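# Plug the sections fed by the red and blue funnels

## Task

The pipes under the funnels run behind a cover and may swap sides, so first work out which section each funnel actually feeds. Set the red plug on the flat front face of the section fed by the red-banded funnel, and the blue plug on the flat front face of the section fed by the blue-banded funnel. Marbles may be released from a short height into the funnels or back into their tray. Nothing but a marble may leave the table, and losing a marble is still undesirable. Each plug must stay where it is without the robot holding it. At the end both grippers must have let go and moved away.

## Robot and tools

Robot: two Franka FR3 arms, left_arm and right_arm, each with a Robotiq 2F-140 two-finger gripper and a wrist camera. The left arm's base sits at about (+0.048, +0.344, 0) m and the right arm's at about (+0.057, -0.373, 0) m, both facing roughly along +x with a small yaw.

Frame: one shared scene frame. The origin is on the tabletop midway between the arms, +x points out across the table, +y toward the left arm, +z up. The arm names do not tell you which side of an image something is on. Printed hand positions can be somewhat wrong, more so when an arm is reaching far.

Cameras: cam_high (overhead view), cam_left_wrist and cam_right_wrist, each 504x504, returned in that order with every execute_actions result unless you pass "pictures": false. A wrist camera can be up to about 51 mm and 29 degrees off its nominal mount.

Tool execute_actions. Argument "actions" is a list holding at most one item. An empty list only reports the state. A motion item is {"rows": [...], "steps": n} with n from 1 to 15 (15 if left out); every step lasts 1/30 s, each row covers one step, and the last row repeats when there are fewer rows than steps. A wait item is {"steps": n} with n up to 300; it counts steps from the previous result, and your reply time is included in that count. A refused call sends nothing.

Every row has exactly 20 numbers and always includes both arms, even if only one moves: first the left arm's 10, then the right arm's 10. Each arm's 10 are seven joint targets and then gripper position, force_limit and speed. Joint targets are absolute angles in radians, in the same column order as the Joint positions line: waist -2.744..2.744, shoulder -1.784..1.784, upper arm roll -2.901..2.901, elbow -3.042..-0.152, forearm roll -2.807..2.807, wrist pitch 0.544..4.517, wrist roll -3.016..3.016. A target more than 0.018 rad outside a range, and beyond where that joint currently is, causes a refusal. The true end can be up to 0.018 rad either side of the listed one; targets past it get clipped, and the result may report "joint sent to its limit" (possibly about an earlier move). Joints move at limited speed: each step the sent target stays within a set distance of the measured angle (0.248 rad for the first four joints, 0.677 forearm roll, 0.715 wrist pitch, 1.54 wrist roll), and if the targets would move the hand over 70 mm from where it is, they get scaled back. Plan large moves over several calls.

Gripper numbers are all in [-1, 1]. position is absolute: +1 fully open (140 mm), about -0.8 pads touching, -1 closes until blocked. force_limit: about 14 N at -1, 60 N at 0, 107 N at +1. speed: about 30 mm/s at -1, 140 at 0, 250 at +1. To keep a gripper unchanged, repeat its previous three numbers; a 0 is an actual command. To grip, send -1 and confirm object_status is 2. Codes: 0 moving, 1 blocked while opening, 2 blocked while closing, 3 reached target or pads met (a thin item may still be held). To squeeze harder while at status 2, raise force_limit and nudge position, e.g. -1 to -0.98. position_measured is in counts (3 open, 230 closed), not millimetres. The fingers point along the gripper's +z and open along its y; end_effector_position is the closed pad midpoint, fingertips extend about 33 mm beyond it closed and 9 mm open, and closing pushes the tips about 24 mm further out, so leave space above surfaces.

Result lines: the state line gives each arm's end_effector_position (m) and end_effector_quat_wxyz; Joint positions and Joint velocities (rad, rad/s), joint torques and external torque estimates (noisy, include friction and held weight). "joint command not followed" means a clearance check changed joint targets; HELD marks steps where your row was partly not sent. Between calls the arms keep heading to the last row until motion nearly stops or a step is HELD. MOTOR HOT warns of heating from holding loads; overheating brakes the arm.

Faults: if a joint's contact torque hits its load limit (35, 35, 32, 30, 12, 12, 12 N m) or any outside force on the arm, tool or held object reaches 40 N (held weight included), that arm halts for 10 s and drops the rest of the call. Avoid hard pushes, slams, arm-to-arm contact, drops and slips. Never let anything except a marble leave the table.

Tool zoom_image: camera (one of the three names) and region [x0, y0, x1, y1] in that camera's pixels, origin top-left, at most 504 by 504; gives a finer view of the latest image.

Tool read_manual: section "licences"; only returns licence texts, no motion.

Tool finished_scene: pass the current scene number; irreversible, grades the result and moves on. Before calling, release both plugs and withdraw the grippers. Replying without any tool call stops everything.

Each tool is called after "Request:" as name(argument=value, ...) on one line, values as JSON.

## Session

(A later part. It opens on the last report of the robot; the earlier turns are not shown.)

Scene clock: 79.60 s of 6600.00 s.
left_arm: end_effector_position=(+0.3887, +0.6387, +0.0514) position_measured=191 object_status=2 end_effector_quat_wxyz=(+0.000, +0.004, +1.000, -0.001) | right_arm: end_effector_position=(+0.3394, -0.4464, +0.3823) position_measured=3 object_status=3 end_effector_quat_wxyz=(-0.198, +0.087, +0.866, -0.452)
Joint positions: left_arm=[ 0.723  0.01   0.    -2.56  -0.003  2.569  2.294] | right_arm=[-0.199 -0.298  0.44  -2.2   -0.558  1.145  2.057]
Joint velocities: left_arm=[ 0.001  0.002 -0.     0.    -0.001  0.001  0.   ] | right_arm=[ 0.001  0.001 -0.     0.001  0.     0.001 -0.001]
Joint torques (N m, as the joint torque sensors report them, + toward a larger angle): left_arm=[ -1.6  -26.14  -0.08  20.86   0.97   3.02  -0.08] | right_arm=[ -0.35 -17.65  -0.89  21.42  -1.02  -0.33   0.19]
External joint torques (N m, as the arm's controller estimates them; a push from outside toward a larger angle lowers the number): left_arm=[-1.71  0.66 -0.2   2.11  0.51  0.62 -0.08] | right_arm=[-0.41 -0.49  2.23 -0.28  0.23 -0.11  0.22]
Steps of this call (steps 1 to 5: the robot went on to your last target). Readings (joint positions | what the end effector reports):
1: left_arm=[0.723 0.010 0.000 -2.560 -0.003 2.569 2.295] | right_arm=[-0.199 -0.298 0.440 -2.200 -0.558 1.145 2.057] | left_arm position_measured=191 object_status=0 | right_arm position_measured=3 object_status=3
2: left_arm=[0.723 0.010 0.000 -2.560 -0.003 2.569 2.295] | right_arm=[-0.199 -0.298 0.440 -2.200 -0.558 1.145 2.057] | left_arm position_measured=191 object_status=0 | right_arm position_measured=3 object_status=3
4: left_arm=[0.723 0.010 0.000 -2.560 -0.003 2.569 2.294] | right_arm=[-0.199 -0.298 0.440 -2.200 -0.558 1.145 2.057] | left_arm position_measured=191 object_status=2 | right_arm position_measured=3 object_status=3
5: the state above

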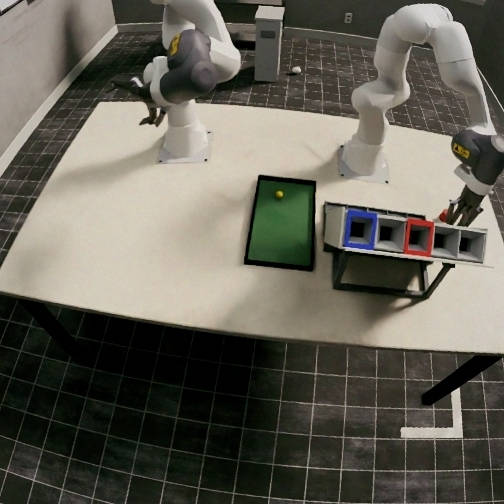

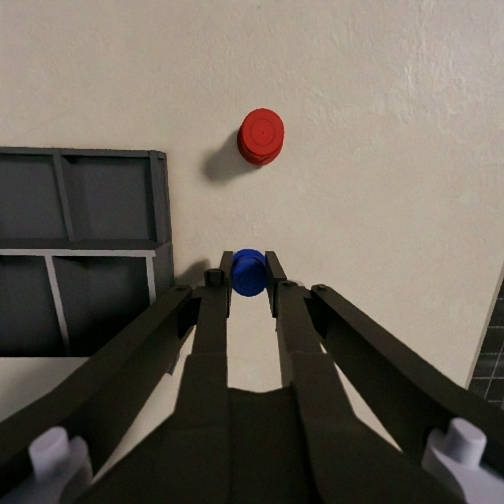

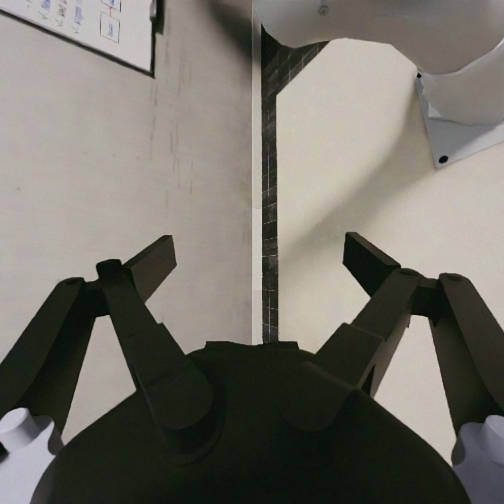

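Request:
execute_actions(actions=[{"rows":[[0.721,-0.03,0,-2.56,0,2.51,2.29,-1,-0.3,-0.3,-0.2,-0.3,0.442,-2.2,-0.557,1.144,2.057,1,0,0],[0.721,-0.07,0,-2.56,0,2.46,2.29,-1,-0.3,-0.3,-0.2,-0.3,0.442,-2.2,-0.557,1.144,2.057,1,0,0],[0.721,-0.12,0,-2.57,0,2.41,2.25,-1,-0.3,-0.3,-0.2,-0.3,0.442,-2.2,-0.557,1.144,2.057,1,0,0],[0.721,-0.18,0,-2.59,0,2.36,2.2,-1,-0.3,-0.3,-0.2,-0.3,0.442,-2.2,-0.557,1.144,2.057,1,0,0],[0.721,-0.25,0,-2.62,0,2.32,2.1,-1,-0.3,-0.3,-0.2,-0.3,0.442,-2.2,-0.557,1.144,2.057,1,0,0],[0.721,-0.33,0,-2.66,0,2.28,2.0,-1,-0.3,-0.3,-0.2,-0.3,0.442,-2.2,-0.557,1.144,2.057,1,0,0],[0.721,-0.42,0,-2.72,0,2.24,1.9,-1,-0.3,-0.3,-0.2,-0.3,0.442,-2.2,-0.557,1.144,2.057,1,0,0]],"steps":12}], pictures=false)

Request:
execute_actions(actions=[{"rows":[[-0.142,-0.679,0,-2.928,0,2.179,1.43,-1,-0.3,-0.3,-0.2,-0.3,0.442,-2.2,-0.557,1.144,2.057,1,0,0]],"steps":15}], pictures=false)

Request:
execute_actions(actions=[{"steps":20}])

Scene clock: 87.40 s of 6600.00 s.
left_arm: end_effector_position=(+0.3380, +0.5945, +0.1460) position_measured=191 object_status=2 end_effector_quat_wxyz=(+0.005, -0.103, +0.995, +0.002) | right_arm: end_effector_position=(+0.3394, -0.4464, +0.3823) position_measured=3 object_status=3 end_effector_quat_wxyz=(-0.198, +0.087, +0.866, -0.452)
Joint positions: left_arm=[ 0.723 -0.41   0.    -2.703 -0.003  2.303  2.079] | right_arm=[-0.199 -0.298  0.44  -2.2   -0.558  1.145  2.057]
Joint velocities: left_arm=[-0.    -0.175  0.001 -0.168  0.002 -0.361 -0.58 ] | right_arm=[ 0.     0.001  0.001  0.001  0.001  0.    -0.   ]
Joint torques (N m, as the joint torque sensors report them, + toward a larger angle): left_arm=[ -1.   -12.55  -0.47  22.41   1.18   1.93  -0.11] | right_arm=[ -0.68 -17.65  -0.52  20.89  -1.05  -0.38   0.18]
External joint torques (N m, as the arm's controller estimates them; a push from outside toward a larger angle lowers the number): left_arm=[-0.9  -1.16  0.01  1.02  0.5  -0.45 -0.12] | right_arm=[-0.74 -0.52  2.61 -0.79  0.2  -0.15  0.22]
Steps of this call (steps 1 to 15: the robot went on to your last target; steps 16 to 90: nothing new was sent; then 4.40 s passed at rest; steps 91 to 102: all 12 steps of this action). Readings (joint positions | what the end effector reports):
91: left_arm=[0.723 0.004 0.000 -2.561 -0.003 2.559 2.294] | right_arm=[-0.199 -0.298 0.440 -2.200 -0.558 1.145 2.057] | left_arm position_measured=191 object_status=2 | right_arm position_measured=3 object_status=3
92: left_arm=[0.723 -0.012 0.000 -2.564 -0.003 2.541 2.294] | right_arm=[-0.199 -0.298 0.440 -2.200 -0.558 1.145 2.057] | left_arm position_measured=191 object_status=2 | right_arm position_measured=3 object_status=3
94: left_arm=[0.723 -0.077 0.000 -2.576 -0.003 2.490 2.282] | right_arm=[-0.199 -0.298 0.440 -2.200 -0.558 1.145 2.057] | left_arm position_measured=191 object_status=2 | right_arm position_measured=3 object_status=3
98: left_arm=[0.723 -0.316 0.000 -2.662 -0.003 2.373 2.176] | right_arm=[-0.199 -0.298 0.440 -2.200 -0.558 1.145 2.057] | left_arm position_measured=191 object_status=2 | right_arm position_measured=3 object_status=3
102: the state above

Scene clock: 87.90 s of 6600.00 s.
left_arm: end_effector_position=(+0.3337, +0.3106, +0.1317) position_measured=191 object_status=2 end_effector_quat_wxyz=(-0.028, +0.075, +0.997, +0.002) | right_arm: end_effector_position=(+0.3394, -0.4464, +0.3823) position_measured=3 object_status=3 end_effector_quat_wxyz=(-0.198, +0.087, +0.866, -0.452)
Joint positions: left_arm=[-0.104 -0.675 -0.006 -2.924 -0.002  2.194  1.603] | right_arm=[-0.199 -0.298  0.44  -2.2   -0.558  1.145  2.057]
Joint velocities: left_arm=[-0.52  -0.018  0.001 -0.034 -0.    -0.073 -0.562] | right_arm=[-0.     0.001 -0.     0.    -0.     0.    -0.   ]
Joint torques (N m, as the joint torque sensors report them, + toward a larger angle): left_arm=[ 3.34 -8.84  3.12 22.95  0.92  1.97 -0.26] | right_arm=[ -1.22 -17.72   0.01  21.79  -0.9   -0.22   0.16]
External joint torques (N m, as the arm's controller estimates them; a push from outside toward a larger angle lowers the number): left_arm=[-0.72 -2.01  0.1   0.57  0.24 -0.31 -0.28] | right_arm=[-1.24 -0.55  3.2   0.05  0.36  0.    0.2 ]
Steps of this call (steps 1 to 15: all 15 steps of this action). Readings (joint positions | what the end effector reports):
1: left_arm=[0.695 -0.438 0.009 -2.732 -0.002 2.295 2.047] | right_arm=[-0.199 -0.298 0.440 -2.200 -0.558 1.145 2.057] | left_arm position_measured=191 object_status=2 | right_arm position_measured=3 object_status=3
2: left_arm=[0.654 -0.479 0.010 -2.768 -0.002 2.284 2.012] | right_arm=[-0.199 -0.298 0.440 -2.200 -0.558 1.145 2.057] | left_arm position_measured=191 object_status=2 | right_arm position_measured=3 object_status=3
4: left_arm=[0.554 -0.555 0.007 -2.828 -0.002 2.261 1.938] | right_arm=[-0.199 -0.298 0.440 -2.200 -0.558 1.145 2.057] | left_arm position_measured=191 object_status=2 | right_arm position_measured=3 object_status=3
8: left_arm=[0.299 -0.645 0.002 -2.898 -0.002 2.225 1.790] | right_arm=[-0.199 -0.298 0.440 -2.200 -0.558 1.145 2.057] | left_arm position_measured=191 object_status=2 | right_arm position_measured=3 object_status=3
15: the state above

Scene clock: 88.57 s of 6600.00 s.
left_arm: end_effector_position=(+0.3273, +0.3014, +0.1300) position_measured=191 object_status=2 end_effector_quat_wxyz=(-0.034, +0.016, +0.999, +0.004) | right_arm: end_effector_position=(+0.3394, -0.4464, +0.3823) position_measured=3 object_status=3 end_effector_quat_wxyz=(-0.198, +0.087, +0.866, -0.452)
Joint positions: left_arm=[-0.14  -0.676 -0.002 -2.927 -0.002  2.182  1.453] | right_arm=[-0.199 -0.298  0.44  -2.2   -0.558  1.145  2.057]
Joint velocities: left_arm=[-0.    -0.     0.    -0.     0.001 -0.    -0.064] | right_arm=[ 0.     0.    -0.     0.001  0.001  0.001  0.   ]
Joint torques (N m, as the joint torque sensors report them, + toward a larger angle): left_arm=[-2.02 -8.2  -0.18 22.99  0.9   2.01  0.  ] | right_arm=[ -0.84 -18.39  -1.16  21.22  -0.91  -0.29   0.1 ]
External joint torques (N m, as the arm's controller estimates them; a push from outside toward a larger angle lowers the number): left_arm=[-2.04 -1.35  0.36  0.67  0.27 -0.23  0.  ] | right_arm=[-0.86 -1.23  2.02 -0.49  0.34 -0.07  0.14]
Steps of this call (steps 1 to 20: the robot went on to your last target). Readings (joint positions | what the end effector reports):
1: left_arm=[-0.117 -0.675 -0.006 -2.925 -0.002 2.191 1.586] | right_arm=[-0.199 -0.298 0.440 -2.200 -0.558 1.145 2.057] | left_arm position_measured=191 object_status=2 | right_arm position_measured=3 object_status=3
2: left_arm=[-0.125 -0.676 -0.005 -2.926 -0.002 2.190 1.570] | right_arm=[-0.199 -0.298 0.440 -2.200 -0.558 1.145 2.057] | left_arm position_measured=191 object_status=2 | right_arm position_measured=3 object_status=3
4: left_arm=[-0.134 -0.676 -0.004 -2.926 -0.002 2.187 1.543] | right_arm=[-0.199 -0.298 0.440 -2.200 -0.558 1.145 2.057] | left_arm position_measured=191 object_status=2 | right_arm position_measured=3 object_status=3
8: left_arm=[-0.139 -0.676 -0.002 -2.927 -0.002 2.184 1.504] | right_arm=[-0.199 -0.298 0.440 -2.200 -0.558 1.145 2.057] | left_arm position_measured=191 object_status=2 | right_arm position_measured=3 object_status=3
20: the state above

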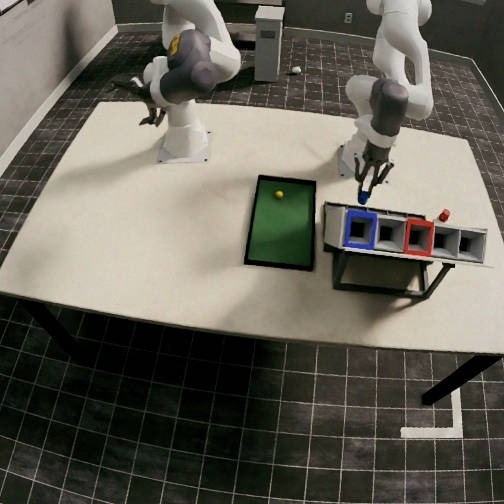

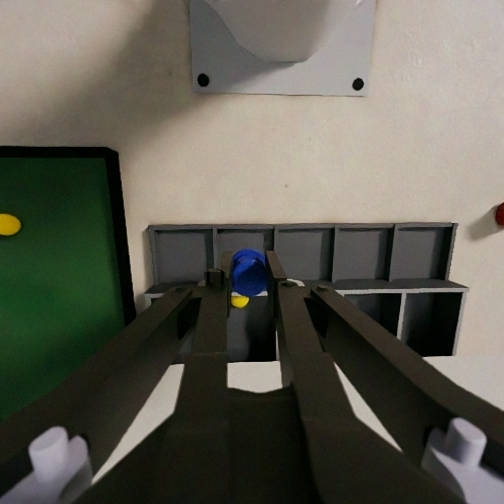

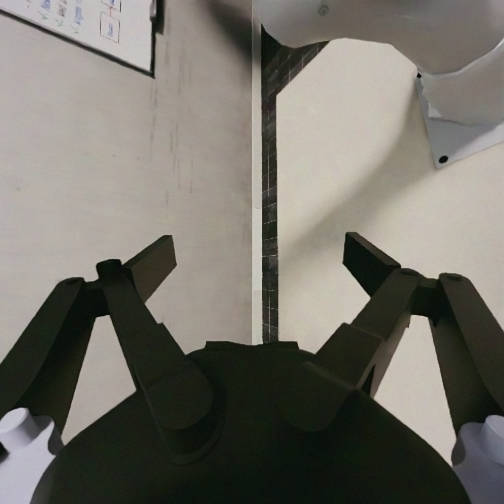

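Request:
execute_actions(actions=[{"rows":[[-0.142,-0.66,0,-2.937,0,2.23,1.43,-1,-0.3,-0.3,-0.2,-0.3,0.442,-2.2,-0.557,1.144,2.057,1,0,0],[-0.142,-0.64,0,-2.946,0,2.27,1.43,-1,-0.3,-0.3,-0.2,-0.3,0.442,-2.2,-0.557,1.144,2.057,1,0,0],[-0.142,-0.62,0,-2.955,0,2.3,1.43,-1,-0.3,-0.3,-0.2,-0.3,0.442,-2.2,-0.557,1.144,2.057,1,0,0],[-0.142,-0.6,0,-2.963,0,2.33,1.43,-1,-0.3,-0.3,-0.2,-0.3,0.442,-2.2,-0.557,1.144,2.057,1,0,0],[-0.142,-0.58,0,-2.971,0,2.36,1.43,-1,-0.3,-0.3,-0.2,-0.3,0.442,-2.2,-0.557,1.144,2.057,1,0,0],[-0.142,-0.56,0,-2.979,0,2.39,1.43,-1,-0.3,-0.3,-0.2,-0.3,0.442,-2.2,-0.557,1.144,2.057,1,0,0],[-0.142,-0.545,0,-2.985,0,2.41,1.43,-1,-0.3,-0.3,-0.2,-0.3,0.442,-2.2,-0.557,1.144,2.057,1,0,0],[-0.142,-0.53,0,-2.99,0,2.43,1.43,-1,-0.3,-0.3,-0.2,-0.3,0.442,-2.2,-0.557,1.144,2.057,1,0,0],[-0.142,-0.518,0,-2.994,0,2.45,1.43,-1,-0.3,-0.3,-0.2,-0.3,0.442,-2.2,-0.557,1.144,2.057,1,0,0],[-0.142,-0.506,0,-2.998,0,2.455,1.43,-1,-0.3,-0.3,-0.2,-0.3,0.442,-2.2,-0.557,1.144,2.057,1,0,0],[-0.142,-0.495,0,-3.002,0,2.46,1.43,-1,-0.3,-0.3,-0.2,-0.3,0.442,-2.2,-0.557,1.144,2.057,1,0,0]],"steps":15}], pictures=false)

Request:
execute_actions(actions=[{"rows":[[-0.142,-0.488,0,-3.004,0,2.468,1.43,-1,-0.3,-0.3,-0.2,-0.3,0.442,-2.2,-0.557,1.144,2.057,1,0,0],[-0.142,-0.481,0,-3.006,0,2.468,1.43,-1,-0.3,-0.3,-0.2,-0.3,0.442,-2.2,-0.557,1.144,2.057,1,0,0],[-0.142,-0.474,0,-3.009,0,2.468,1.43,-1,-0.3,-0.3,-0.2,-0.3,0.442,-2.2,-0.557,1.144,2.057,1,0,0]],"steps":13}], pictures=false)

Request:
execute_actions(actions=[{"rows":[[-0.142,-0.474,0,-3.009,0,2.468,1.43,-0.3,-0.3,-0.3,-0.2,-0.3,0.442,-2.2,-0.557,1.144,2.057,1,0,0]],"steps":10}], pictures=false)

Request:
execute_actions(actions=[{"rows":[[-0.142,-0.5,0,-3.0,0,2.4,1.43,-0.3,-0.3,-0.3,-0.2,-0.3,0.442,-2.2,-0.557,1.144,2.057,1,0,0],[-0.142,-0.52,0,-2.994,0,2.36,1.43,-0.3,-0.3,-0.3,-0.2,-0.3,0.442,-2.2,-0.557,1.144,2.057,1,0,0],[-0.142,-0.54,0,-2.987,0,2.33,1.43,-0.3,-0.3,-0.3,-0.2,-0.3,0.442,-2.2,-0.557,1.144,2.057,1,0,0],[-0.142,-0.56,0,-2.979,0,2.3,1.43,-0.3,-0.3,-0.3,-0.2,-0.3,0.442,-2.2,-0.557,1.144,2.057,1,0,0],[-0.142,-0.58,0,-2.971,0,2.27,1.43,-0.3,-0.3,-0.3,-0.2,-0.3,0.442,-2.2,-0.557,1.144,2.057,1,0,0],[-0.142,-0.6,0,-2.963,0,2.25,1.43,-0.3,-0.3,-0.3,-0.2,-0.3,0.442,-2.2,-0.557,1.144,2.057,1,0,0],[-0.142,-0.63,0,-2.95,0,2.24,1.43,-0.3,-0.3,-0.3,-0.2,-0.3,0.442,-2.2,-0.557,1.144,2.057,1,0,0],[-0.142,-0.66,0,-2.93,0,2.24,1.43,-0.3,-0.3,-0.3,-0.2,-0.3,0.442,-2.2,-0.557,1.144,2.057,1,0,0],[-0.142,-0.72,0,-2.87,0,2.25,1.43,-0.3,-0.3,-0.3,-0.2,-0.3,0.442,-2.2,-0.557,1.144,2.057,1,0,0]],"steps":15}])

Scene clock: 104.53 s of 6600.00 s.
left_arm: end_effector_position=(+0.3232, +0.3020, +0.0665) position_measured=191 object_status=2 end_effector_quat_wxyz=(-0.040, +0.007, +0.999, +0.006) | right_arm: end_effector_position=(+0.3394, -0.4464, +0.3823) position_measured=3 object_status=3 end_effector_quat_wxyz=(-0.198, +0.087, +0.866, -0.452)
Joint positions: left_arm=[-0.14  -0.499 -0.002 -3.002 -0.002  2.422  1.434] | right_arm=[-0.199 -0.298  0.44  -2.2   -0.558  1.145  2.057]
Joint velocities: left_arm=[-0.     0.049  0.    -0.012 -0.     0.204  0.002] | right_arm=[-0.     0.001 -0.001  0.     0.    -0.    -0.001]
Joint torques (N m, as the joint torque sensors report them, + toward a larger angle): left_arm=[ -0.99 -10.8    0.42  21.43   0.73   2.95  -0.14] | right_arm=[ -0.63 -17.94  -1.04  20.94  -0.98  -0.29   0.11]
External joint torques (N m, as the arm's controller estimates them; a push from outside toward a larger angle lowers the number): left_arm=[-0.98  0.32  0.86  0.91  0.24  0.59 -0.14] | right_arm=[-0.49 -0.85  2.32 -0.75  0.29 -0.06  0.14]
Steps of this call (steps 1 to 30: the robot went on to your last target; steps 31 to 90: nothing new was sent; then 12.47 s passed at rest; steps 91 to 105: all 15 steps of this action). Readings (joint positions | what the end effector reports):
91: left_arm=[-0.140 -0.674 -0.002 -2.929 -0.002 2.189 1.434] | right_arm=[-0.199 -0.298 0.440 -2.200 -0.558 1.145 2.057] | left_arm position_measured=191 object_status=2 | right_arm position_measured=3 object_status=3
92: left_arm=[-0.140 -0.667 -0.002 -2.932 -0.002 2.203 1.434] | right_arm=[-0.199 -0.298 0.440 -2.200 -0.558 1.145 2.057] | left_arm position_measured=191 object_status=2 | right_arm position_measured=3 object_status=3
94: left_arm=[-0.140 -0.640 -0.002 -2.943 -0.002 2.240 1.434] | right_arm=[-0.199 -0.298 0.440 -2.200 -0.558 1.145 2.057] | left_arm position_measured=191 object_status=2 | right_arm position_measured=3 object_status=3
98: left_arm=[-0.140 -0.567 -0.002 -2.975 -0.002 2.327 1.434] | right_arm=[-0.199 -0.298 0.440 -2.200 -0.558 1.145 2.057] | left_arm position_measured=191 object_status=2 | right_arm position_measured=3 object_status=3
105: the state above

Scene clock: 104.97 s of 6600.00 s.
left_arm: end_effector_position=(+0.3251, +0.3018, +0.0604) position_measured=191 object_status=2 end_effector_quat_wxyz=(-0.036, +0.007, +0.999, +0.005) | right_arm: end_effector_position=(+0.3394, -0.4464, +0.3823) position_measured=3 object_status=3 end_effector_quat_wxyz=(-0.198, +0.087, +0.866, -0.452)
Joint positions: left_arm=[-0.14  -0.477 -0.002 -3.008 -0.002  2.458  1.434] | right_arm=[-0.199 -0.298  0.44  -2.2   -0.558  1.145  2.057]
Joint velocities: left_arm=[-0.003  0.    -0.     0.002  0.002  0.002 -0.   ] | right_arm=[ 0.001  0.    -0.002  0.     0.     0.001 -0.002]
Joint torques (N m, as the joint torque sensors report them, + toward a larger angle): left_arm=[-2.05 -7.37  0.68 19.43  0.69  3.66 -0.09] | right_arm=[ -0.89 -17.78  -1.11  21.64  -1.01  -0.35   0.13]
External joint torques (N m, as the arm's controller estimates them; a push from outside toward a larger angle lowers the number): left_arm=[-2.    2.87  1.14  0.26  0.22  1.42 -0.09] | right_arm=[-0.87 -0.56  2.12 -0.13  0.25 -0.13  0.17]
Steps of this call (steps 1 to 13: all 13 steps of this action). Readings (joint positions | what the end effector reports):
1: left_arm=[-0.140 -0.497 -0.002 -3.002 -0.002 2.430 1.434] | right_arm=[-0.199 -0.298 0.440 -2.200 -0.558 1.145 2.057] | left_arm position_measured=191 object_status=2 | right_arm position_measured=3 object_status=3
2: left_arm=[-0.140 -0.493 -0.002 -3.002 -0.002 2.437 1.434] | right_arm=[-0.199 -0.298 0.440 -2.200 -0.558 1.145 2.057] | left_arm position_measured=191 object_status=2 | right_arm position_measured=3 object_status=3
4: left_arm=[-0.140 -0.484 -0.002 -3.005 -0.002 2.446 1.434] | right_arm=[-0.199 -0.298 0.440 -2.200 -0.558 1.145 2.057] | left_arm position_measured=191 object_status=2 | right_arm position_measured=3 object_status=3
8: left_arm=[-0.140 -0.477 -0.002 -3.008 -0.002 2.456 1.434] | right_arm=[-0.199 -0.298 0.440 -2.200 -0.558 1.145 2.057] | left_arm position_measured=191 object_status=2 | right_arm position_measured=3 object_status=3
13: the state above

Scene clock: 105.30 s of 6600.00 s.
left_arm: end_effector_position=(+0.3268, +0.3015, +0.0605) position_measured=167 object_status=0 end_effector_quat_wxyz=(-0.033, +0.006, +0.999, +0.005) | right_arm: end_effector_position=(+0.3394, -0.4464, +0.3823) position_measured=3 object_status=3 end_effector_quat_wxyz=(-0.198, +0.087, +0.866, -0.452)
Joint positions: left_arm=[-0.14  -0.477 -0.002 -3.008 -0.002  2.464  1.434] | right_arm=[-0.199 -0.298  0.44  -2.2   -0.558  1.145  2.057]
Joint velocities: left_arm=[-0.     0.    -0.     0.001 -0.001  0.008  0.001] | right_arm=[ 0.001  0.     0.     0.    -0.001  0.    -0.002]
Joint torques (N m, as the joint torque sensors report them, + toward a larger angle): left_arm=[-1.26 -8.41  0.8  20.2   0.81  2.63 -0.02] | right_arm=[ -1.07 -17.93  -0.65  21.17  -1.03  -0.27   0.23]
External joint torques (N m, as the arm's controller estimates them; a push from outside toward a larger angle lowers the number): left_arm=[-1.25  1.89  1.22  1.    0.35  0.38 -0.03] | right_arm=[-1.05 -0.78  2.58 -0.52  0.23 -0.04  0.26]
Steps of this call (steps 1 to 10: all 10 steps of this action). Readings (joint positions | what the end effector reports):
1: left_arm=[-0.140 -0.477 -0.002 -3.008 -0.002 2.458 1.434] | right_arm=[-0.199 -0.298 0.440 -2.200 -0.558 1.145 2.057] | left_arm position_measured=191 object_status=0 | right_arm position_measured=3 object_status=3
2: left_arm=[-0.140 -0.477 -0.002 -3.008 -0.002 2.459 1.434] | right_arm=[-0.199 -0.298 0.440 -2.200 -0.558 1.145 2.057] | left_arm position_measured=190 object_status=0 | right_arm position_measured=3 object_status=3
4: left_arm=[-0.140 -0.477 -0.002 -3.008 -0.002 2.461 1.434] | right_arm=[-0.199 -0.298 0.440 -2.200 -0.558 1.145 2.057] | left_arm position_measured=175 object_status=0 | right_arm position_measured=3 object_status=3
8: left_arm=[-0.140 -0.477 -0.002 -3.008 -0.002 2.463 1.434] | right_arm=[-0.199 -0.298 0.440 -2.200 -0.558 1.145 2.057] | left_arm position_measured=167 object_status=0 | right_arm position_measured=3 object_status=3
10: the state above

Scene clock: 105.80 s of 6600.00 s.
left_arm: end_effector_position=(+0.3905, +0.2917, +0.1782) position_measured=167 object_status=3 end_effector_quat_wxyz=(+0.060, +0.007, +0.998, -0.009) | right_arm: end_effector_position=(+0.3394, -0.4464, +0.3823) position_measured=3 object_status=3 end_effector_quat_wxyz=(-0.198, +0.087, +0.866, -0.452)
Joint positions: left_arm=[-0.14  -0.718 -0.002 -2.869 -0.002  2.273  1.434] | right_arm=[-0.199 -0.298  0.44  -2.2   -0.558  1.145  2.057]
Joint velocities: left_arm=[-0.    -0.057  0.001  0.033  0.    -0.102 -0.   ] | right_arm=[ 0.001  0.002 -0.001  0.001 -0.001  0.001  0.   ]
Joint torques (N m, as the joint torque sensors report them, + toward a larger angle): left_arm=[-1.21 -4.1  -0.71 23.32  0.97  1.95 -0.15] | right_arm=[ -1.08 -18.02  -1.33  21.09  -0.9   -0.36   0.16]
External joint torques (N m, as the arm's controller estimates them; a push from outside toward a larger angle lowers the number): left_arm=[-1.23 -0.26 -0.14  2.57  0.31 -0.24 -0.15] | right_arm=[-1.14 -0.84  1.82 -0.66  0.36 -0.14  0.2 ]
Steps of this call (steps 1 to 15: all 15 steps of this action). Readings (joint positions | what the end effector reports):
1: left_arm=[-0.140 -0.480 -0.002 -3.007 -0.002 2.454 1.434] | right_arm=[-0.199 -0.298 0.440 -2.200 -0.558 1.145 2.057] | left_arm position_measured=167 object_status=0 | right_arm position_measured=3 object_status=3
2: left_arm=[-0.140 -0.490 -0.002 -3.005 -0.002 2.437 1.434] | right_arm=[-0.199 -0.298 0.440 -2.200 -0.558 1.145 2.057] | left_arm position_measured=167 object_status=0 | right_arm position_measured=3 object_status=3
4: left_arm=[-0.140 -0.519 -0.002 -2.996 -0.002 2.397 1.434] | right_arm=[-0.199 -0.298 0.440 -2.200 -0.558 1.145 2.057] | left_arm position_measured=167 object_status=3 | right_arm position_measured=3 object_status=3
8: left_arm=[-0.140 -0.601 -0.002 -2.963 -0.002 2.315 1.434] | right_arm=[-0.199 -0.298 0.440 -2.200 -0.558 1.145 2.057] | left_arm position_measured=167 object_status=3 | right_arm position_measured=3 object_status=3
15: the state above

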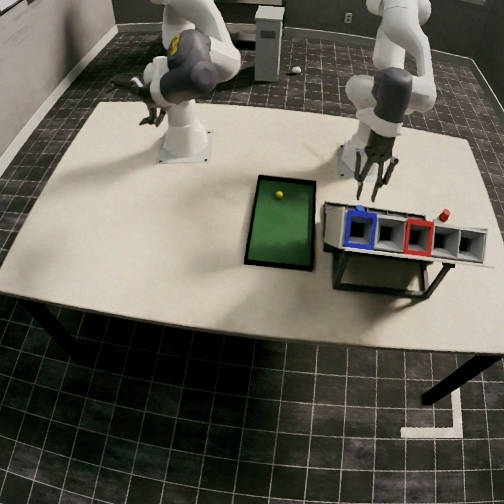

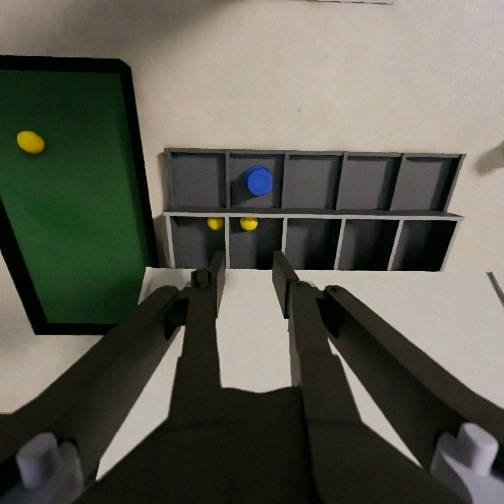

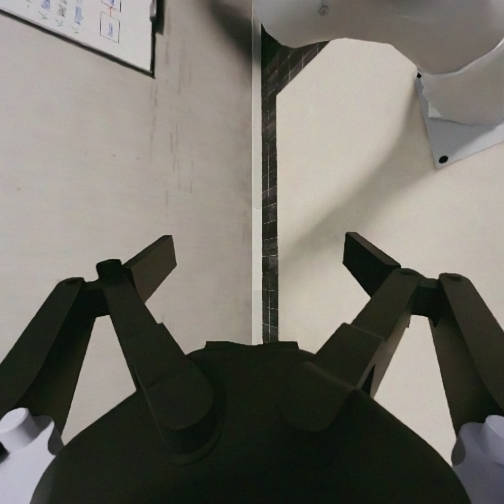

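Request:
execute_actions(actions=[{"rows":[[0.932,-0.5,0,-2.75,0,2.3,2.5,0,-0.3,0,-0.2,-0.3,0.442,-2.2,-0.557,1.144,2.057,1,0,0]],"steps":15}], pictures=false)

Request:
execute_actions(actions=[{"rows":[[0.932,-0.3395,0,-2.716,0,2.38,2.5,0,-0.3,0,-0.2,-0.3,0.442,-2.2,-0.557,1.144,2.057,1,0,0]],"steps":15}], pictures=false)

Request:
execute_actions(actions=[{"steps":15}])

Scene clock: 110.90 s of 6600.00 s.
left_arm: end_effector_position=(+0.3308, +0.5880, +0.1598) position_measured=129 object_status=3 end_effector_quat_wxyz=(+0.019, -0.056, +0.998, +0.014) | right_arm: end_effector_position=(+0.3394, -0.4464, +0.3823) position_measured=3 object_status=3 end_effector_quat_wxyz=(-0.198, +0.087, +0.866, -0.452)
Joint positions: left_arm=[ 0.723 -0.505 -0.001 -2.751 -0.002  2.294  2.173] | right_arm=[-0.199 -0.298  0.44  -2.2   -0.558  1.145  2.057]
Joint velocities: left_arm=[ 1.644  0.019  0.096  0.018 -0.001  0.026  0.776] | right_arm=[-0.001  0.002  0.     0.001  0.001  0.001  0.   ]
Joint torques (N m, as the joint torque sensors report them, + toward a larger angle): left_arm=[ -4.85 -11.2   -5.05  25.02   1.01   2.68   0.4 ] | right_arm=[ -0.42 -18.04  -1.23  21.07  -0.94  -0.29   0.19]
External joint torques (N m, as the arm's controller estimates them; a push from outside toward a larger angle lowers the number): left_arm=[2.22 2.16 0.03 3.44 0.37 0.46 0.42] | right_arm=[-0.37 -0.99  2.02 -0.6   0.31 -0.07  0.23]
Steps of this call (steps 1 to 30: the robot went on to your last target; steps 31 to 90: nothing new was sent; then 1.60 s passed at rest; steps 91 to 105: all 15 steps of this action). Readings (joint positions | what the end effector reports):
91: left_arm=[-0.097 -0.687 -0.011 -2.846 -0.002 2.256 1.509] | right_arm=[-0.199 -0.298 0.440 -2.200 -0.558 1.145 2.057] | left_arm position_measured=167 object_status=0 | right_arm position_measured=3 object_status=3
92: left_arm=[-0.041 -0.642 -0.011 -2.819 -0.002 2.263 1.583] | right_arm=[-0.199 -0.298 0.440 -2.200 -0.558 1.145 2.057] | left_arm position_measured=160 object_status=0 | right_arm position_measured=3 object_status=3
94: left_arm=[0.074 -0.578 -0.009 -2.788 -0.002 2.273 1.716] | right_arm=[-0.199 -0.298 0.440 -2.200 -0.558 1.145 2.057] | left_arm position_measured=145 object_status=0 | right_arm position_measured=3 object_status=3
98: left_arm=[0.309 -0.523 -0.004 -2.762 -0.002 2.284 1.929] | right_arm=[-0.199 -0.298 0.440 -2.200 -0.558 1.145 2.057] | left_arm position_measured=129 object_status=0 | right_arm position_measured=3 object_status=3
105: the state above

Scene clock: 111.40 s of 6600.00 s.
left_arm: end_effector_position=(+0.2807, +0.6501, +0.1200) position_measured=129 object_status=3 end_effector_quat_wxyz=(-0.000, -0.031, +1.000, -0.002) | right_arm: end_effector_position=(+0.3394, -0.4464, +0.3823) position_measured=3 object_status=3 end_effector_quat_wxyz=(-0.198, +0.087, +0.866, -0.452)
Joint positions: left_arm=[ 0.929 -0.342  0.002 -2.717 -0.002  2.373  2.432] | right_arm=[-0.199 -0.298  0.44  -2.2   -0.558  1.145  2.057]
Joint velocities: left_arm=[ 0.004  0.    -0.005  0.003  0.001  0.03   0.213] | right_arm=[-0.001  0.    -0.    -0.001  0.     0.001 -0.001]
Joint torques (N m, as the joint torque sensors report them, + toward a larger angle): left_arm=[  2.7  -14.91  -0.38  23.42   0.92   2.92   0.4 ] | right_arm=[ -1.18 -17.81  -0.8   21.16  -1.04  -0.24   0.08]
External joint torques (N m, as the arm's controller estimates them; a push from outside toward a larger angle lowers the number): left_arm=[ 2.69  2.06 -0.04  2.27  0.32  0.55  0.41] | right_arm=[-1.09 -0.7   2.51 -0.52  0.23  0.    0.12]
Steps of this call (steps 1 to 15: all 15 steps of this action). Readings (joint positions | what the end effector reports):
1: left_arm=[0.777 -0.482 0.001 -2.740 -0.002 2.305 2.199] | right_arm=[-0.199 -0.298 0.440 -2.200 -0.558 1.145 2.057] | left_arm position_measured=129 object_status=3 | right_arm position_measured=3 object_status=3
2: left_arm=[0.827 -0.442 0.001 -2.727 -0.002 2.320 2.229] | right_arm=[-0.199 -0.298 0.440 -2.200 -0.558 1.145 2.057] | left_arm position_measured=129 object_status=3 | right_arm position_measured=3 object_status=3
4: left_arm=[0.890 -0.380 0.006 -2.721 -0.002 2.339 2.281] | right_arm=[-0.199 -0.298 0.440 -2.200 -0.558 1.145 2.057] | left_arm position_measured=129 object_status=3 | right_arm position_measured=3 object_status=3
8: left_arm=[0.925 -0.343 0.005 -2.721 -0.002 2.358 2.358] | right_arm=[-0.199 -0.298 0.440 -2.200 -0.558 1.145 2.057] | left_arm position_measured=129 object_status=3 | right_arm position_measured=3 object_status=3
15: the state above

Scene clock: 111.90 s of 6600.00 s.
left_arm: end_effector_position=(+0.2816, +0.6512, +0.1205) position_measured=129 object_status=3 end_effector_quat_wxyz=(+0.001, -0.005, +1.000, -0.000) | right_arm: end_effector_position=(+0.3394, -0.4464, +0.3823) position_measured=3 object_status=3 end_effector_quat_wxyz=(-0.198, +0.087, +0.866, -0.452)
Joint positions: left_arm=[ 0.93  -0.342  0.002 -2.717 -0.002  2.377  2.484] | right_arm=[-0.199 -0.298  0.44  -2.2   -0.558  1.145  2.057]
Joint velocities: left_arm=[ 0.    -0.001  0.    -0.001  0.002  0.     0.041] | right_arm=[ 0.001 -0.001  0.    -0.    -0.    -0.     0.   ]
Joint torques (N m, as the joint torque sensors report them, + toward a larger angle): left_arm=[  1.59 -15.13  -0.8   24.02   1.     2.74   0.39] | right_arm=[ -1.15 -18.32  -1.03  21.78  -0.99  -0.31   0.13]
External joint torques (N m, as the arm's controller estimates them; a push from outside toward a larger angle lowers the number): left_arm=[ 1.6   1.97 -0.45  2.74  0.4   0.33  0.39] | right_arm=[-1.23 -1.08  2.1   0.03  0.26 -0.08  0.17]
Steps of this call (steps 1 to 15: the robot went on to your last target). Readings (joint positions | what the end effector reports):
1: left_arm=[0.930 -0.342 0.002 -2.717 -0.002 2.374 2.438] | right_arm=[-0.199 -0.298 0.440 -2.200 -0.558 1.145 2.057] | left_arm position_measured=129 object_status=3 | right_arm position_measured=3 object_status=3
2: left_arm=[0.930 -0.342 0.002 -2.717 -0.002 2.374 2.444] | right_arm=[-0.199 -0.298 0.440 -2.200 -0.558 1.145 2.057] | left_arm position_measured=129 object_status=3 | right_arm position_measured=3 object_status=3
4: left_arm=[0.930 -0.342 0.002 -2.717 -0.002 2.375 2.455] | right_arm=[-0.199 -0.298 0.440 -2.200 -0.558 1.145 2.057] | left_arm position_measured=129 object_status=3 | right_arm position_measured=3 object_status=3
8: left_arm=[0.930 -0.342 0.002 -2.717 -0.002 2.376 2.469] | right_arm=[-0.199 -0.298 0.440 -2.200 -0.558 1.145 2.057] | left_arm position_measured=129 object_status=3 | right_arm position_measured=3 object_status=3
15: the state above

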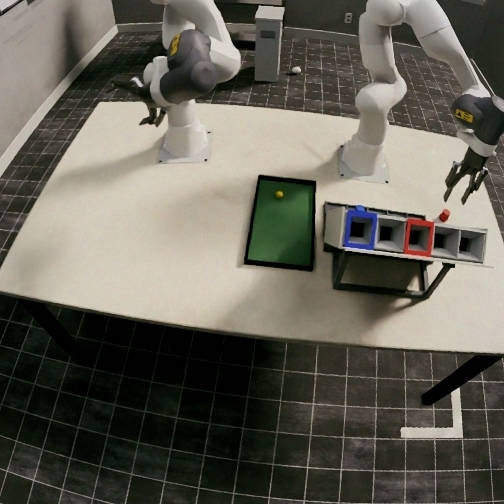

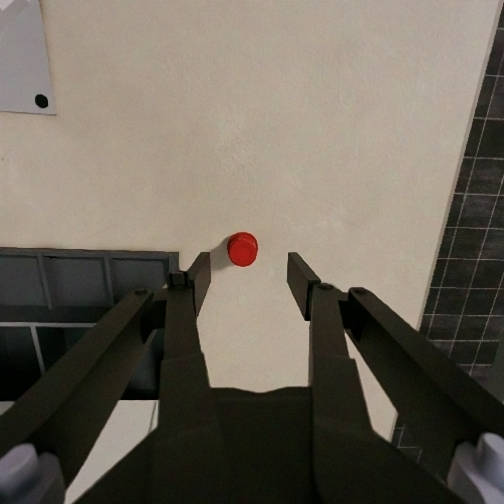

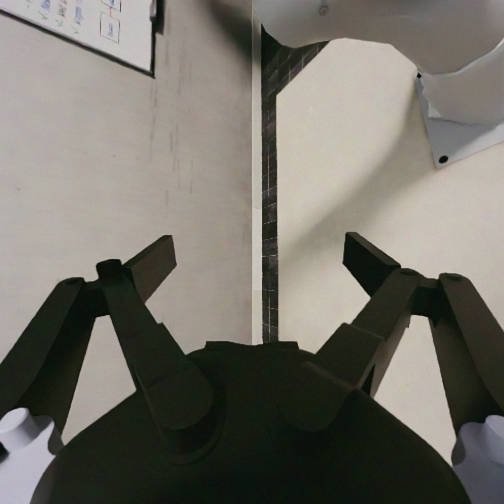

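Request:
execute_actions(actions=[])

Scene clock: 121.33 s of 6600.00 s.
left_arm: end_effector_position=(+0.2817, +0.6513, +0.1205) position_measured=129 object_status=3 end_effector_quat_wxyz=(+0.001, +0.001, +1.000, +0.000) | right_arm: end_effector_position=(+0.3394, -0.4464, +0.3823) position_measured=3 object_status=3 end_effector_quat_wxyz=(-0.198, +0.087, +0.866, -0.452)
Joint positions: left_arm=[ 0.93  -0.342  0.002 -2.717 -0.002  2.377  2.496] | right_arm=[-0.199 -0.298  0.44  -2.2   -0.558  1.145  2.057]
Joint velocities: left_arm=[ 0.     0.001 -0.001 -0.     0.001 -0.    -0.   ] | right_arm=[ 0.    -0.     0.001  0.001 -0.001  0.     0.001]
Joint torques (N m, as the joint torque sensors report them, + toward a larger angle): left_arm=[  0.83 -14.87  -0.94  23.78   1.05   2.76   0.35] | right_arm=[ -0.85 -17.94  -0.63  21.61  -0.94  -0.29   0.02]
External joint torques (N m, as the arm's controller estimates them; a push from outside toward a larger angle lowers the number): left_arm=[ 0.84  2.24 -0.58  2.46  0.44  0.34  0.35] | right_arm=[-0.88 -0.78  2.54 -0.09  0.32 -0.06  0.06]
Steps of this call (steps 1 to 30: the robot went on to your last target; steps 31 to 90: nothing new was sent; then 6.43 s passed at rest). Readings (joint positions | what the end effector reports):
1: left_arm=[0.930 -0.342 0.002 -2.717 -0.002 2.377 2.485] | right_arm=[-0.199 -0.298 0.440 -2.200 -0.558 1.145 2.057] | left_arm position_measured=129 object_status=3 | right_arm position_measured=3 object_status=3
2: left_arm=[0.930 -0.342 0.002 -2.717 -0.002 2.377 2.486] | right_arm=[-0.199 -0.298 0.440 -2.200 -0.558 1.145 2.057] | left_arm position_measured=129 object_status=3 | right_arm position_measured=3 object_status=3
4: left_arm=[0.930 -0.342 0.002 -2.717 -0.002 2.377 2.488] | right_arm=[-0.199 -0.298 0.440 -2.200 -0.558 1.145 2.057] | left_arm position_measured=129 object_status=3 | right_arm position_measured=3 object_status=3
8: left_arm=[0.930 -0.342 0.002 -2.717 -0.002 2.377 2.491] | right_arm=[-0.199 -0.298 0.440 -2.200 -0.558 1.145 2.057] | left_arm position_measured=129 object_status=3 | right_arm position_measured=3 object_status=3
90: the state above
All arms were judged still, so your last target was given up. Only a new action makes them travel on or press farther. Fingers that are still opening or closing keep moving.

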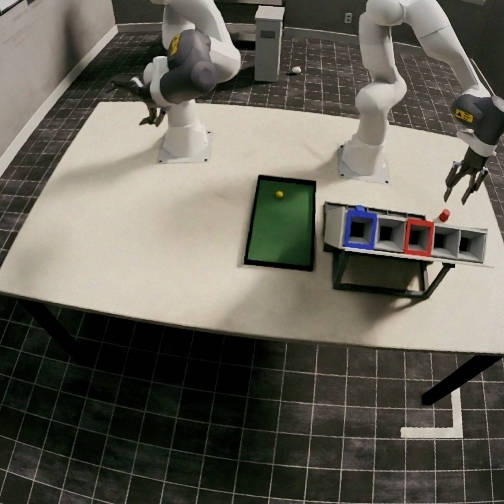

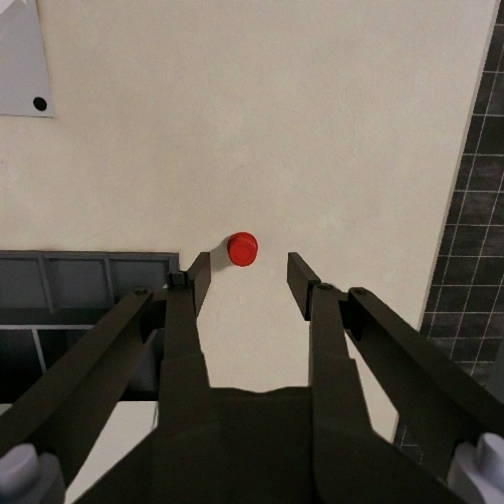

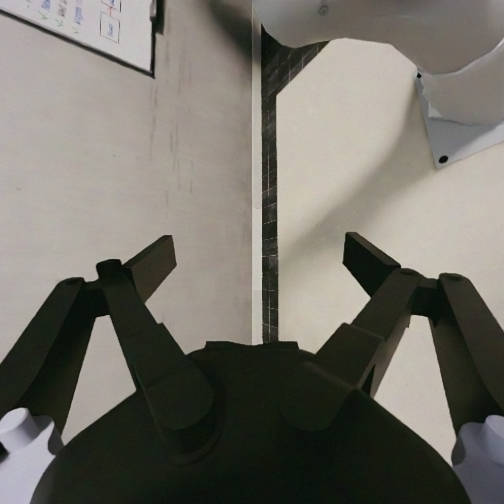

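Request:
execute_actions(actions=[{"rows":[[0.936,-0.34,0,-2.73,0,2.41,2.51,0,-0.3,-0.3,-0.2,-0.3,0.442,-2.2,-0.557,1.144,2.057,1,0,0],[0.94,-0.335,0,-2.742,0,2.44,2.51,0,-0.3,-0.3,-0.2,-0.3,0.442,-2.2,-0.557,1.144,2.057,1,0,0],[0.94,-0.32,0,-2.752,0,2.47,2.51,0,-0.3,-0.3,-0.2,-0.3,0.442,-2.2,-0.557,1.144,2.057,1,0,0],[0.94,-0.30,0,-2.76,0,2.5,2.51,0,-0.3,-0.3,-0.2,-0.3,0.442,-2.2,-0.557,1.144,2.057,1,0,0],[0.94,-0.28,0,-2.767,0,2.53,2.51,0,-0.3,-0.3,-0.2,-0.3,0.442,-2.2,-0.557,1.144,2.057,1,0,0],[0.94,-0.26,0,-2.773,0,2.555,2.51,0,-0.3,-0.3,-0.2,-0.3,0.442,-2.2,-0.557,1.144,2.057,1,0,0],[0.94,-0.24,0,-2.779,0,2.58,2.51,0,-0.3,-0.3,-0.2,-0.3,0.442,-2.2,-0.557,1.144,2.057,1,0,0],[0.94,-0.22,0,-2.784,0,2.6,2.51,0,-0.3,-0.3,-0.2,-0.3,0.442,-2.2,-0.557,1.144,2.057,1,0,0],[0.94,-0.20,0,-2.788,0,2.613,2.51,0,-0.3,-0.3,-0.2,-0.3,0.442,-2.2,-0.557,1.144,2.057,1,0,0],[0.94,-0.181,0,-2.791,0,2.613,2.51,0,-0.3,-0.3,-0.2,-0.3,0.442,-2.2,-0.557,1.144,2.057,1,0,0]],"steps":15}], pictures=false)

Request:
execute_actions(actions=[{"steps":8}])

Scene clock: 131.13 s of 6600.00 s.
left_arm: end_effector_position=(+0.2690, +0.6395, +0.0493) position_measured=129 object_status=3 end_effector_quat_wxyz=(-0.007, +0.001, +1.000, -0.011) | right_arm: end_effector_position=(+0.3394, -0.4464, +0.3823) position_measured=3 object_status=3 end_effector_quat_wxyz=(-0.198, +0.087, +0.866, -0.452)
Joint positions: left_arm=[ 0.938 -0.184  0.001 -2.792 -0.002  2.581  2.504] | right_arm=[-0.199 -0.298  0.44  -2.2   -0.558  1.145  2.057]
Joint velocities: left_arm=[ 0.001  0.031 -0.001  0.    -0.     0.169  0.008] | right_arm=[-0.001  0.    -0.    -0.    -0.001 -0.     0.001]
Joint torques (N m, as the joint torque sensors report them, + toward a larger angle): left_arm=[  0.5  -19.24  -0.34  19.97   0.78   2.78   0.44] | right_arm=[ -0.7  -18.09  -0.66  21.48  -0.9   -0.28   0.17]
External joint torques (N m, as the arm's controller estimates them; a push from outside toward a larger angle lowers the number): left_arm=[ 0.53  1.73 -0.13  0.68  0.33  0.33  0.44] | right_arm=[-0.63 -1.02  2.6  -0.16  0.36 -0.05  0.2 ]
Steps of this call (steps 1 to 90: nothing new was sent; then 6.30 s passed at rest; steps 91 to 105: all 15 steps of this action). Readings (joint positions | what the end effector reports):
91: left_arm=[0.931 -0.342 0.001 -2.719 -0.002 2.383 2.497] | right_arm=[-0.199 -0.298 0.440 -2.200 -0.558 1.145 2.057] | left_arm position_measured=129 object_status=3 | right_arm position_measured=3 object_status=3
92: left_arm=[0.933 -0.342 0.001 -2.725 -0.002 2.393 2.498] | right_arm=[-0.199 -0.298 0.440 -2.200 -0.558 1.145 2.057] | left_arm position_measured=129 object_status=3 | right_arm position_measured=3 object_status=3
94: left_arm=[0.936 -0.330 0.001 -2.738 -0.002 2.423 2.500] | right_arm=[-0.199 -0.298 0.440 -2.200 -0.558 1.145 2.057] | left_arm position_measured=129 object_status=3 | right_arm position_measured=3 object_status=3
98: left_arm=[0.937 -0.264 0.001 -2.768 -0.002 2.503 2.502] | right_arm=[-0.199 -0.298 0.440 -2.200 -0.558 1.145 2.057] | left_arm position_measured=129 object_status=3 | right_arm position_measured=3 object_status=3
105: the state above

Scene clock: 131.40 s of 6600.00 s.
left_arm: end_effector_position=(+0.2733, +0.6453, +0.0510) position_measured=129 object_status=3 end_effector_quat_wxyz=(-0.001, +0.002, +1.000, -0.002) | right_arm: end_effector_position=(+0.3394, -0.4464, +0.3823) position_measured=3 object_status=3 end_effector_quat_wxyz=(-0.198, +0.087, +0.866, -0.452)
Joint positions: left_arm=[ 0.938 -0.183  0.001 -2.792 -0.002  2.604  2.505] | right_arm=[-0.199 -0.298  0.44  -2.2   -0.558  1.145  2.057]
Joint velocities: left_arm=[-0.001 -0.    -0.    -0.     0.     0.035  0.001] | right_arm=[-0.001  0.     0.    -0.002 -0.001  0.     0.001]
Joint torques (N m, as the joint torque sensors report them, + toward a larger angle): left_arm=[  1.26 -18.24  -2.08  20.27   0.98   2.72   0.28] | right_arm=[ -0.67 -18.77  -0.85  21.2   -1.02  -0.33   0.12]
External joint torques (N m, as the arm's controller estimates them; a push from outside toward a larger angle lowers the number): left_arm=[ 1.25  1.29 -1.9   2.13  0.54  0.34  0.28] | right_arm=[-0.65 -1.66  2.37 -0.46  0.24 -0.1   0.15]
Steps of this call (steps 1 to 8: the robot went on to your last target). Readings (joint positions | what the end effector reports):
1: left_arm=[0.938 -0.183 0.001 -2.792 -0.002 2.587 2.504] | right_arm=[-0.199 -0.298 0.440 -2.200 -0.558 1.145 2.057] | left_arm position_measured=129 object_status=3 | right_arm position_measured=3 object_status=3
2: left_arm=[0.938 -0.183 0.001 -2.792 -0.002 2.591 2.505] | right_arm=[-0.199 -0.298 0.440 -2.200 -0.558 1.145 2.057] | left_arm position_measured=129 object_status=3 | right_arm position_measured=3 object_status=3
4: left_arm=[0.938 -0.183 0.001 -2.792 -0.002 2.597 2.505] | right_arm=[-0.199 -0.298 0.440 -2.200 -0.558 1.145 2.057] | left_arm position_measured=129 object_status=3 | right_arm position_measured=3 object_status=3
8: the state above

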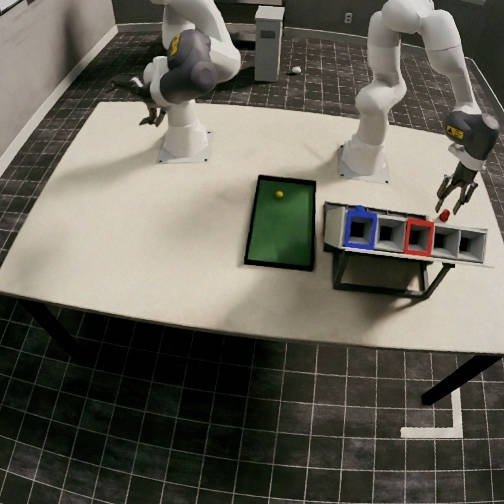

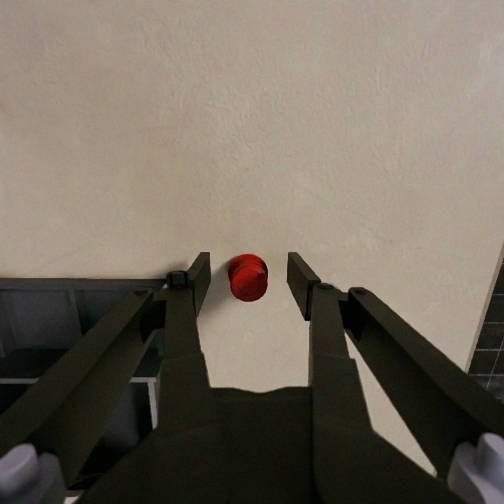

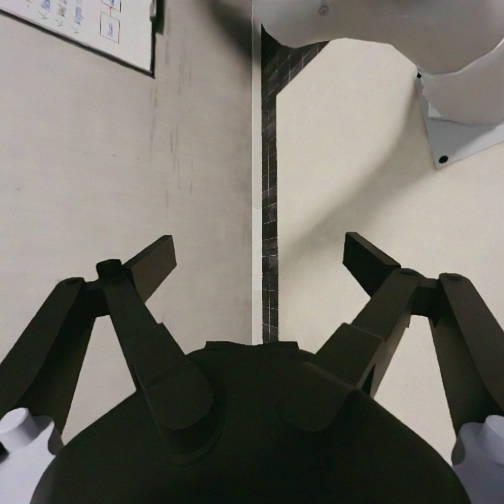

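Request:
execute_actions(actions=[{"rows":[[0.94,-0.181,0,-2.791,0,2.613,2.51,-1,-0.3,-0.3,-0.2,-0.3,0.442,-2.2,-0.557,1.144,2.057,1,0,0]],"steps":15}], pictures=false)

Request:
execute_actions(actions=[{"steps":6}])

Scene clock: 133.90 s of 6600.00 s.
left_arm: end_effector_position=(+0.2746, +0.6470, +0.0516) position_measured=192 object_status=0 end_effector_quat_wxyz=(+0.001, +0.003, +1.000, +0.000) | right_arm: end_effector_position=(+0.3394, -0.4464, +0.3823) position_measured=3 object_status=3 end_effector_quat_wxyz=(-0.198, +0.087, +0.866, -0.452)
Joint positions: left_arm=[ 0.938 -0.183  0.001 -2.792 -0.002  2.611  2.506] | right_arm=[-0.199 -0.298  0.44  -2.2   -0.558  1.145  2.057]
Joint velocities: left_arm=[0.    0.001 0.002 0.001 0.001 0.    0.   ] | right_arm=[-0.     0.     0.002 -0.     0.001 -0.001  0.   ]
Joint torques (N m, as the joint torque sensors report them, + toward a larger angle): left_arm=[  0.75 -17.45  -0.14  20.12   0.87   2.84   0.47] | right_arm=[ -0.64 -18.33  -0.94  21.87  -1.02  -0.35   0.09]
External joint torques (N m, as the arm's controller estimates them; a push from outside toward a larger angle lowers the number): left_arm=[ 0.69  2.11 -0.02  1.91  0.43  0.43  0.47] | right_arm=[-0.7  -1.08  2.21  0.1   0.23 -0.12  0.13]
Steps of this call (steps 1 to 30: the robot went on to your last target; steps 31 to 60: nothing new was sent; steps 61 to 75: all 15 steps of this action). Readings (joint positions | what the end effector reports):
61: left_arm=[0.938 -0.183 0.001 -2.792 -0.002 2.610 2.506] | right_arm=[-0.199 -0.298 0.440 -2.200 -0.558 1.145 2.057] | left_arm position_measured=129 object_status=0 | right_arm position_measured=3 object_status=3
62: left_arm=[0.938 -0.183 0.001 -2.792 -0.002 2.610 2.506] | right_arm=[-0.199 -0.298 0.440 -2.200 -0.558 1.145 2.057] | left_arm position_measured=134 object_status=0 | right_arm position_measured=3 object_status=3
64: left_arm=[0.938 -0.183 0.001 -2.792 -0.002 2.610 2.506] | right_arm=[-0.199 -0.298 0.440 -2.200 -0.558 1.145 2.057] | left_arm position_measured=145 object_status=0 | right_arm position_measured=3 object_status=3
68: left_arm=[0.938 -0.183 0.001 -2.792 -0.002 2.611 2.506] | right_arm=[-0.199 -0.298 0.440 -2.200 -0.558 1.145 2.057] | left_arm position_measured=168 object_status=0 | right_arm position_measured=3 object_status=3
75: the state above

Scene clock: 134.10 s of 6600.00 s.
left_arm: end_effector_position=(+0.2746, +0.6470, +0.0516) position_measured=192 object_status=2 end_effector_quat_wxyz=(+0.001, +0.003, +1.000, +0.000) | right_arm: end_effector_position=(+0.3394, -0.4464, +0.3823) position_measured=3 object_status=3 end_effector_quat_wxyz=(-0.198, +0.087, +0.866, -0.452)
Joint positions: left_arm=[ 0.938 -0.183  0.001 -2.792 -0.002  2.611  2.507] | right_arm=[-0.199 -0.298  0.44  -2.2   -0.558  1.145  2.057]
Joint velocities: left_arm=[ 0.     0.001 -0.001 -0.    -0.002 -0.001  0.001] | right_arm=[-0.    -0.001 -0.    -0.001  0.     0.001 -0.001]
Joint torques (N m, as the joint torque sensors report them, + toward a larger angle): left_arm=[  2.28 -18.69  -1.01  20.     0.84   2.79   0.23] | right_arm=[ -1.08 -17.5   -1.54  21.52  -1.01  -0.39   0.15]
External joint torques (N m, as the arm's controller estimates them; a push from outside toward a larger angle lowers the number): left_arm=[ 2.3   0.89 -0.8   1.83  0.39  0.39  0.23] | right_arm=[-1.12 -0.26  1.63 -0.22  0.25 -0.17  0.19]
Steps of this call (steps 1 to 6: the robot went on to your last target). Readings (joint positions | what the end effector reports):
1: left_arm=[0.938 -0.183 0.001 -2.792 -0.002 2.611 2.506] | right_arm=[-0.199 -0.298 0.440 -2.200 -0.558 1.145 2.057] | left_arm position_measured=192 object_status=0 | right_arm position_measured=3 object_status=3
2: left_arm=[0.938 -0.183 0.001 -2.792 -0.002 2.611 2.506] | right_arm=[-0.199 -0.298 0.440 -2.200 -0.558 1.145 2.057] | left_arm position_measured=192 object_status=0 | right_arm position_measured=3 object_status=3
4: left_arm=[0.938 -0.183 0.001 -2.792 -0.002 2.611 2.506] | right_arm=[-0.199 -0.298 0.440 -2.200 -0.558 1.145 2.057] | left_arm position_measured=192 object_status=2 | right_arm position_measured=3 object_status=3
6: the state above

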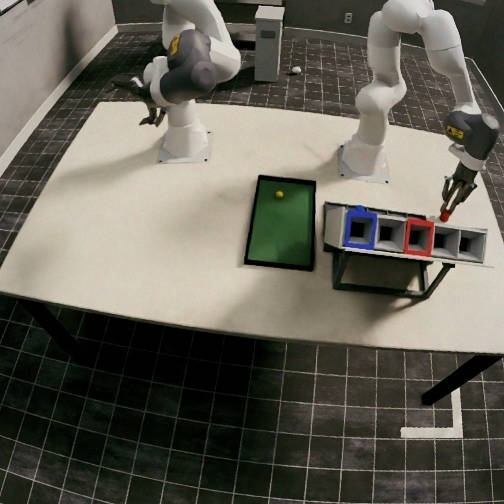

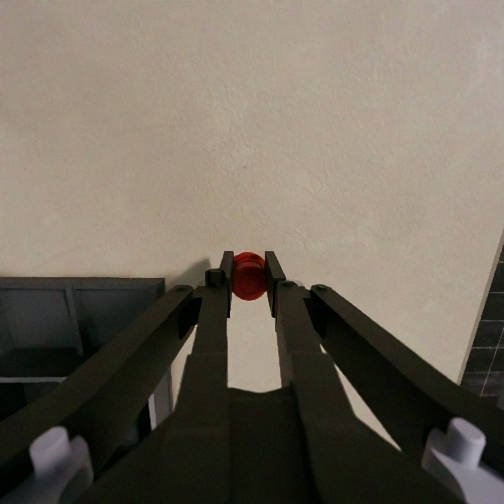

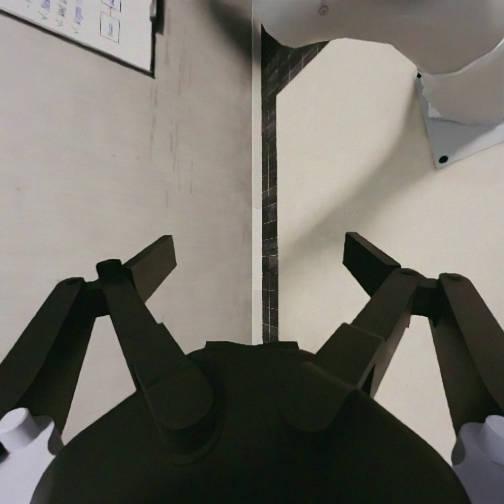

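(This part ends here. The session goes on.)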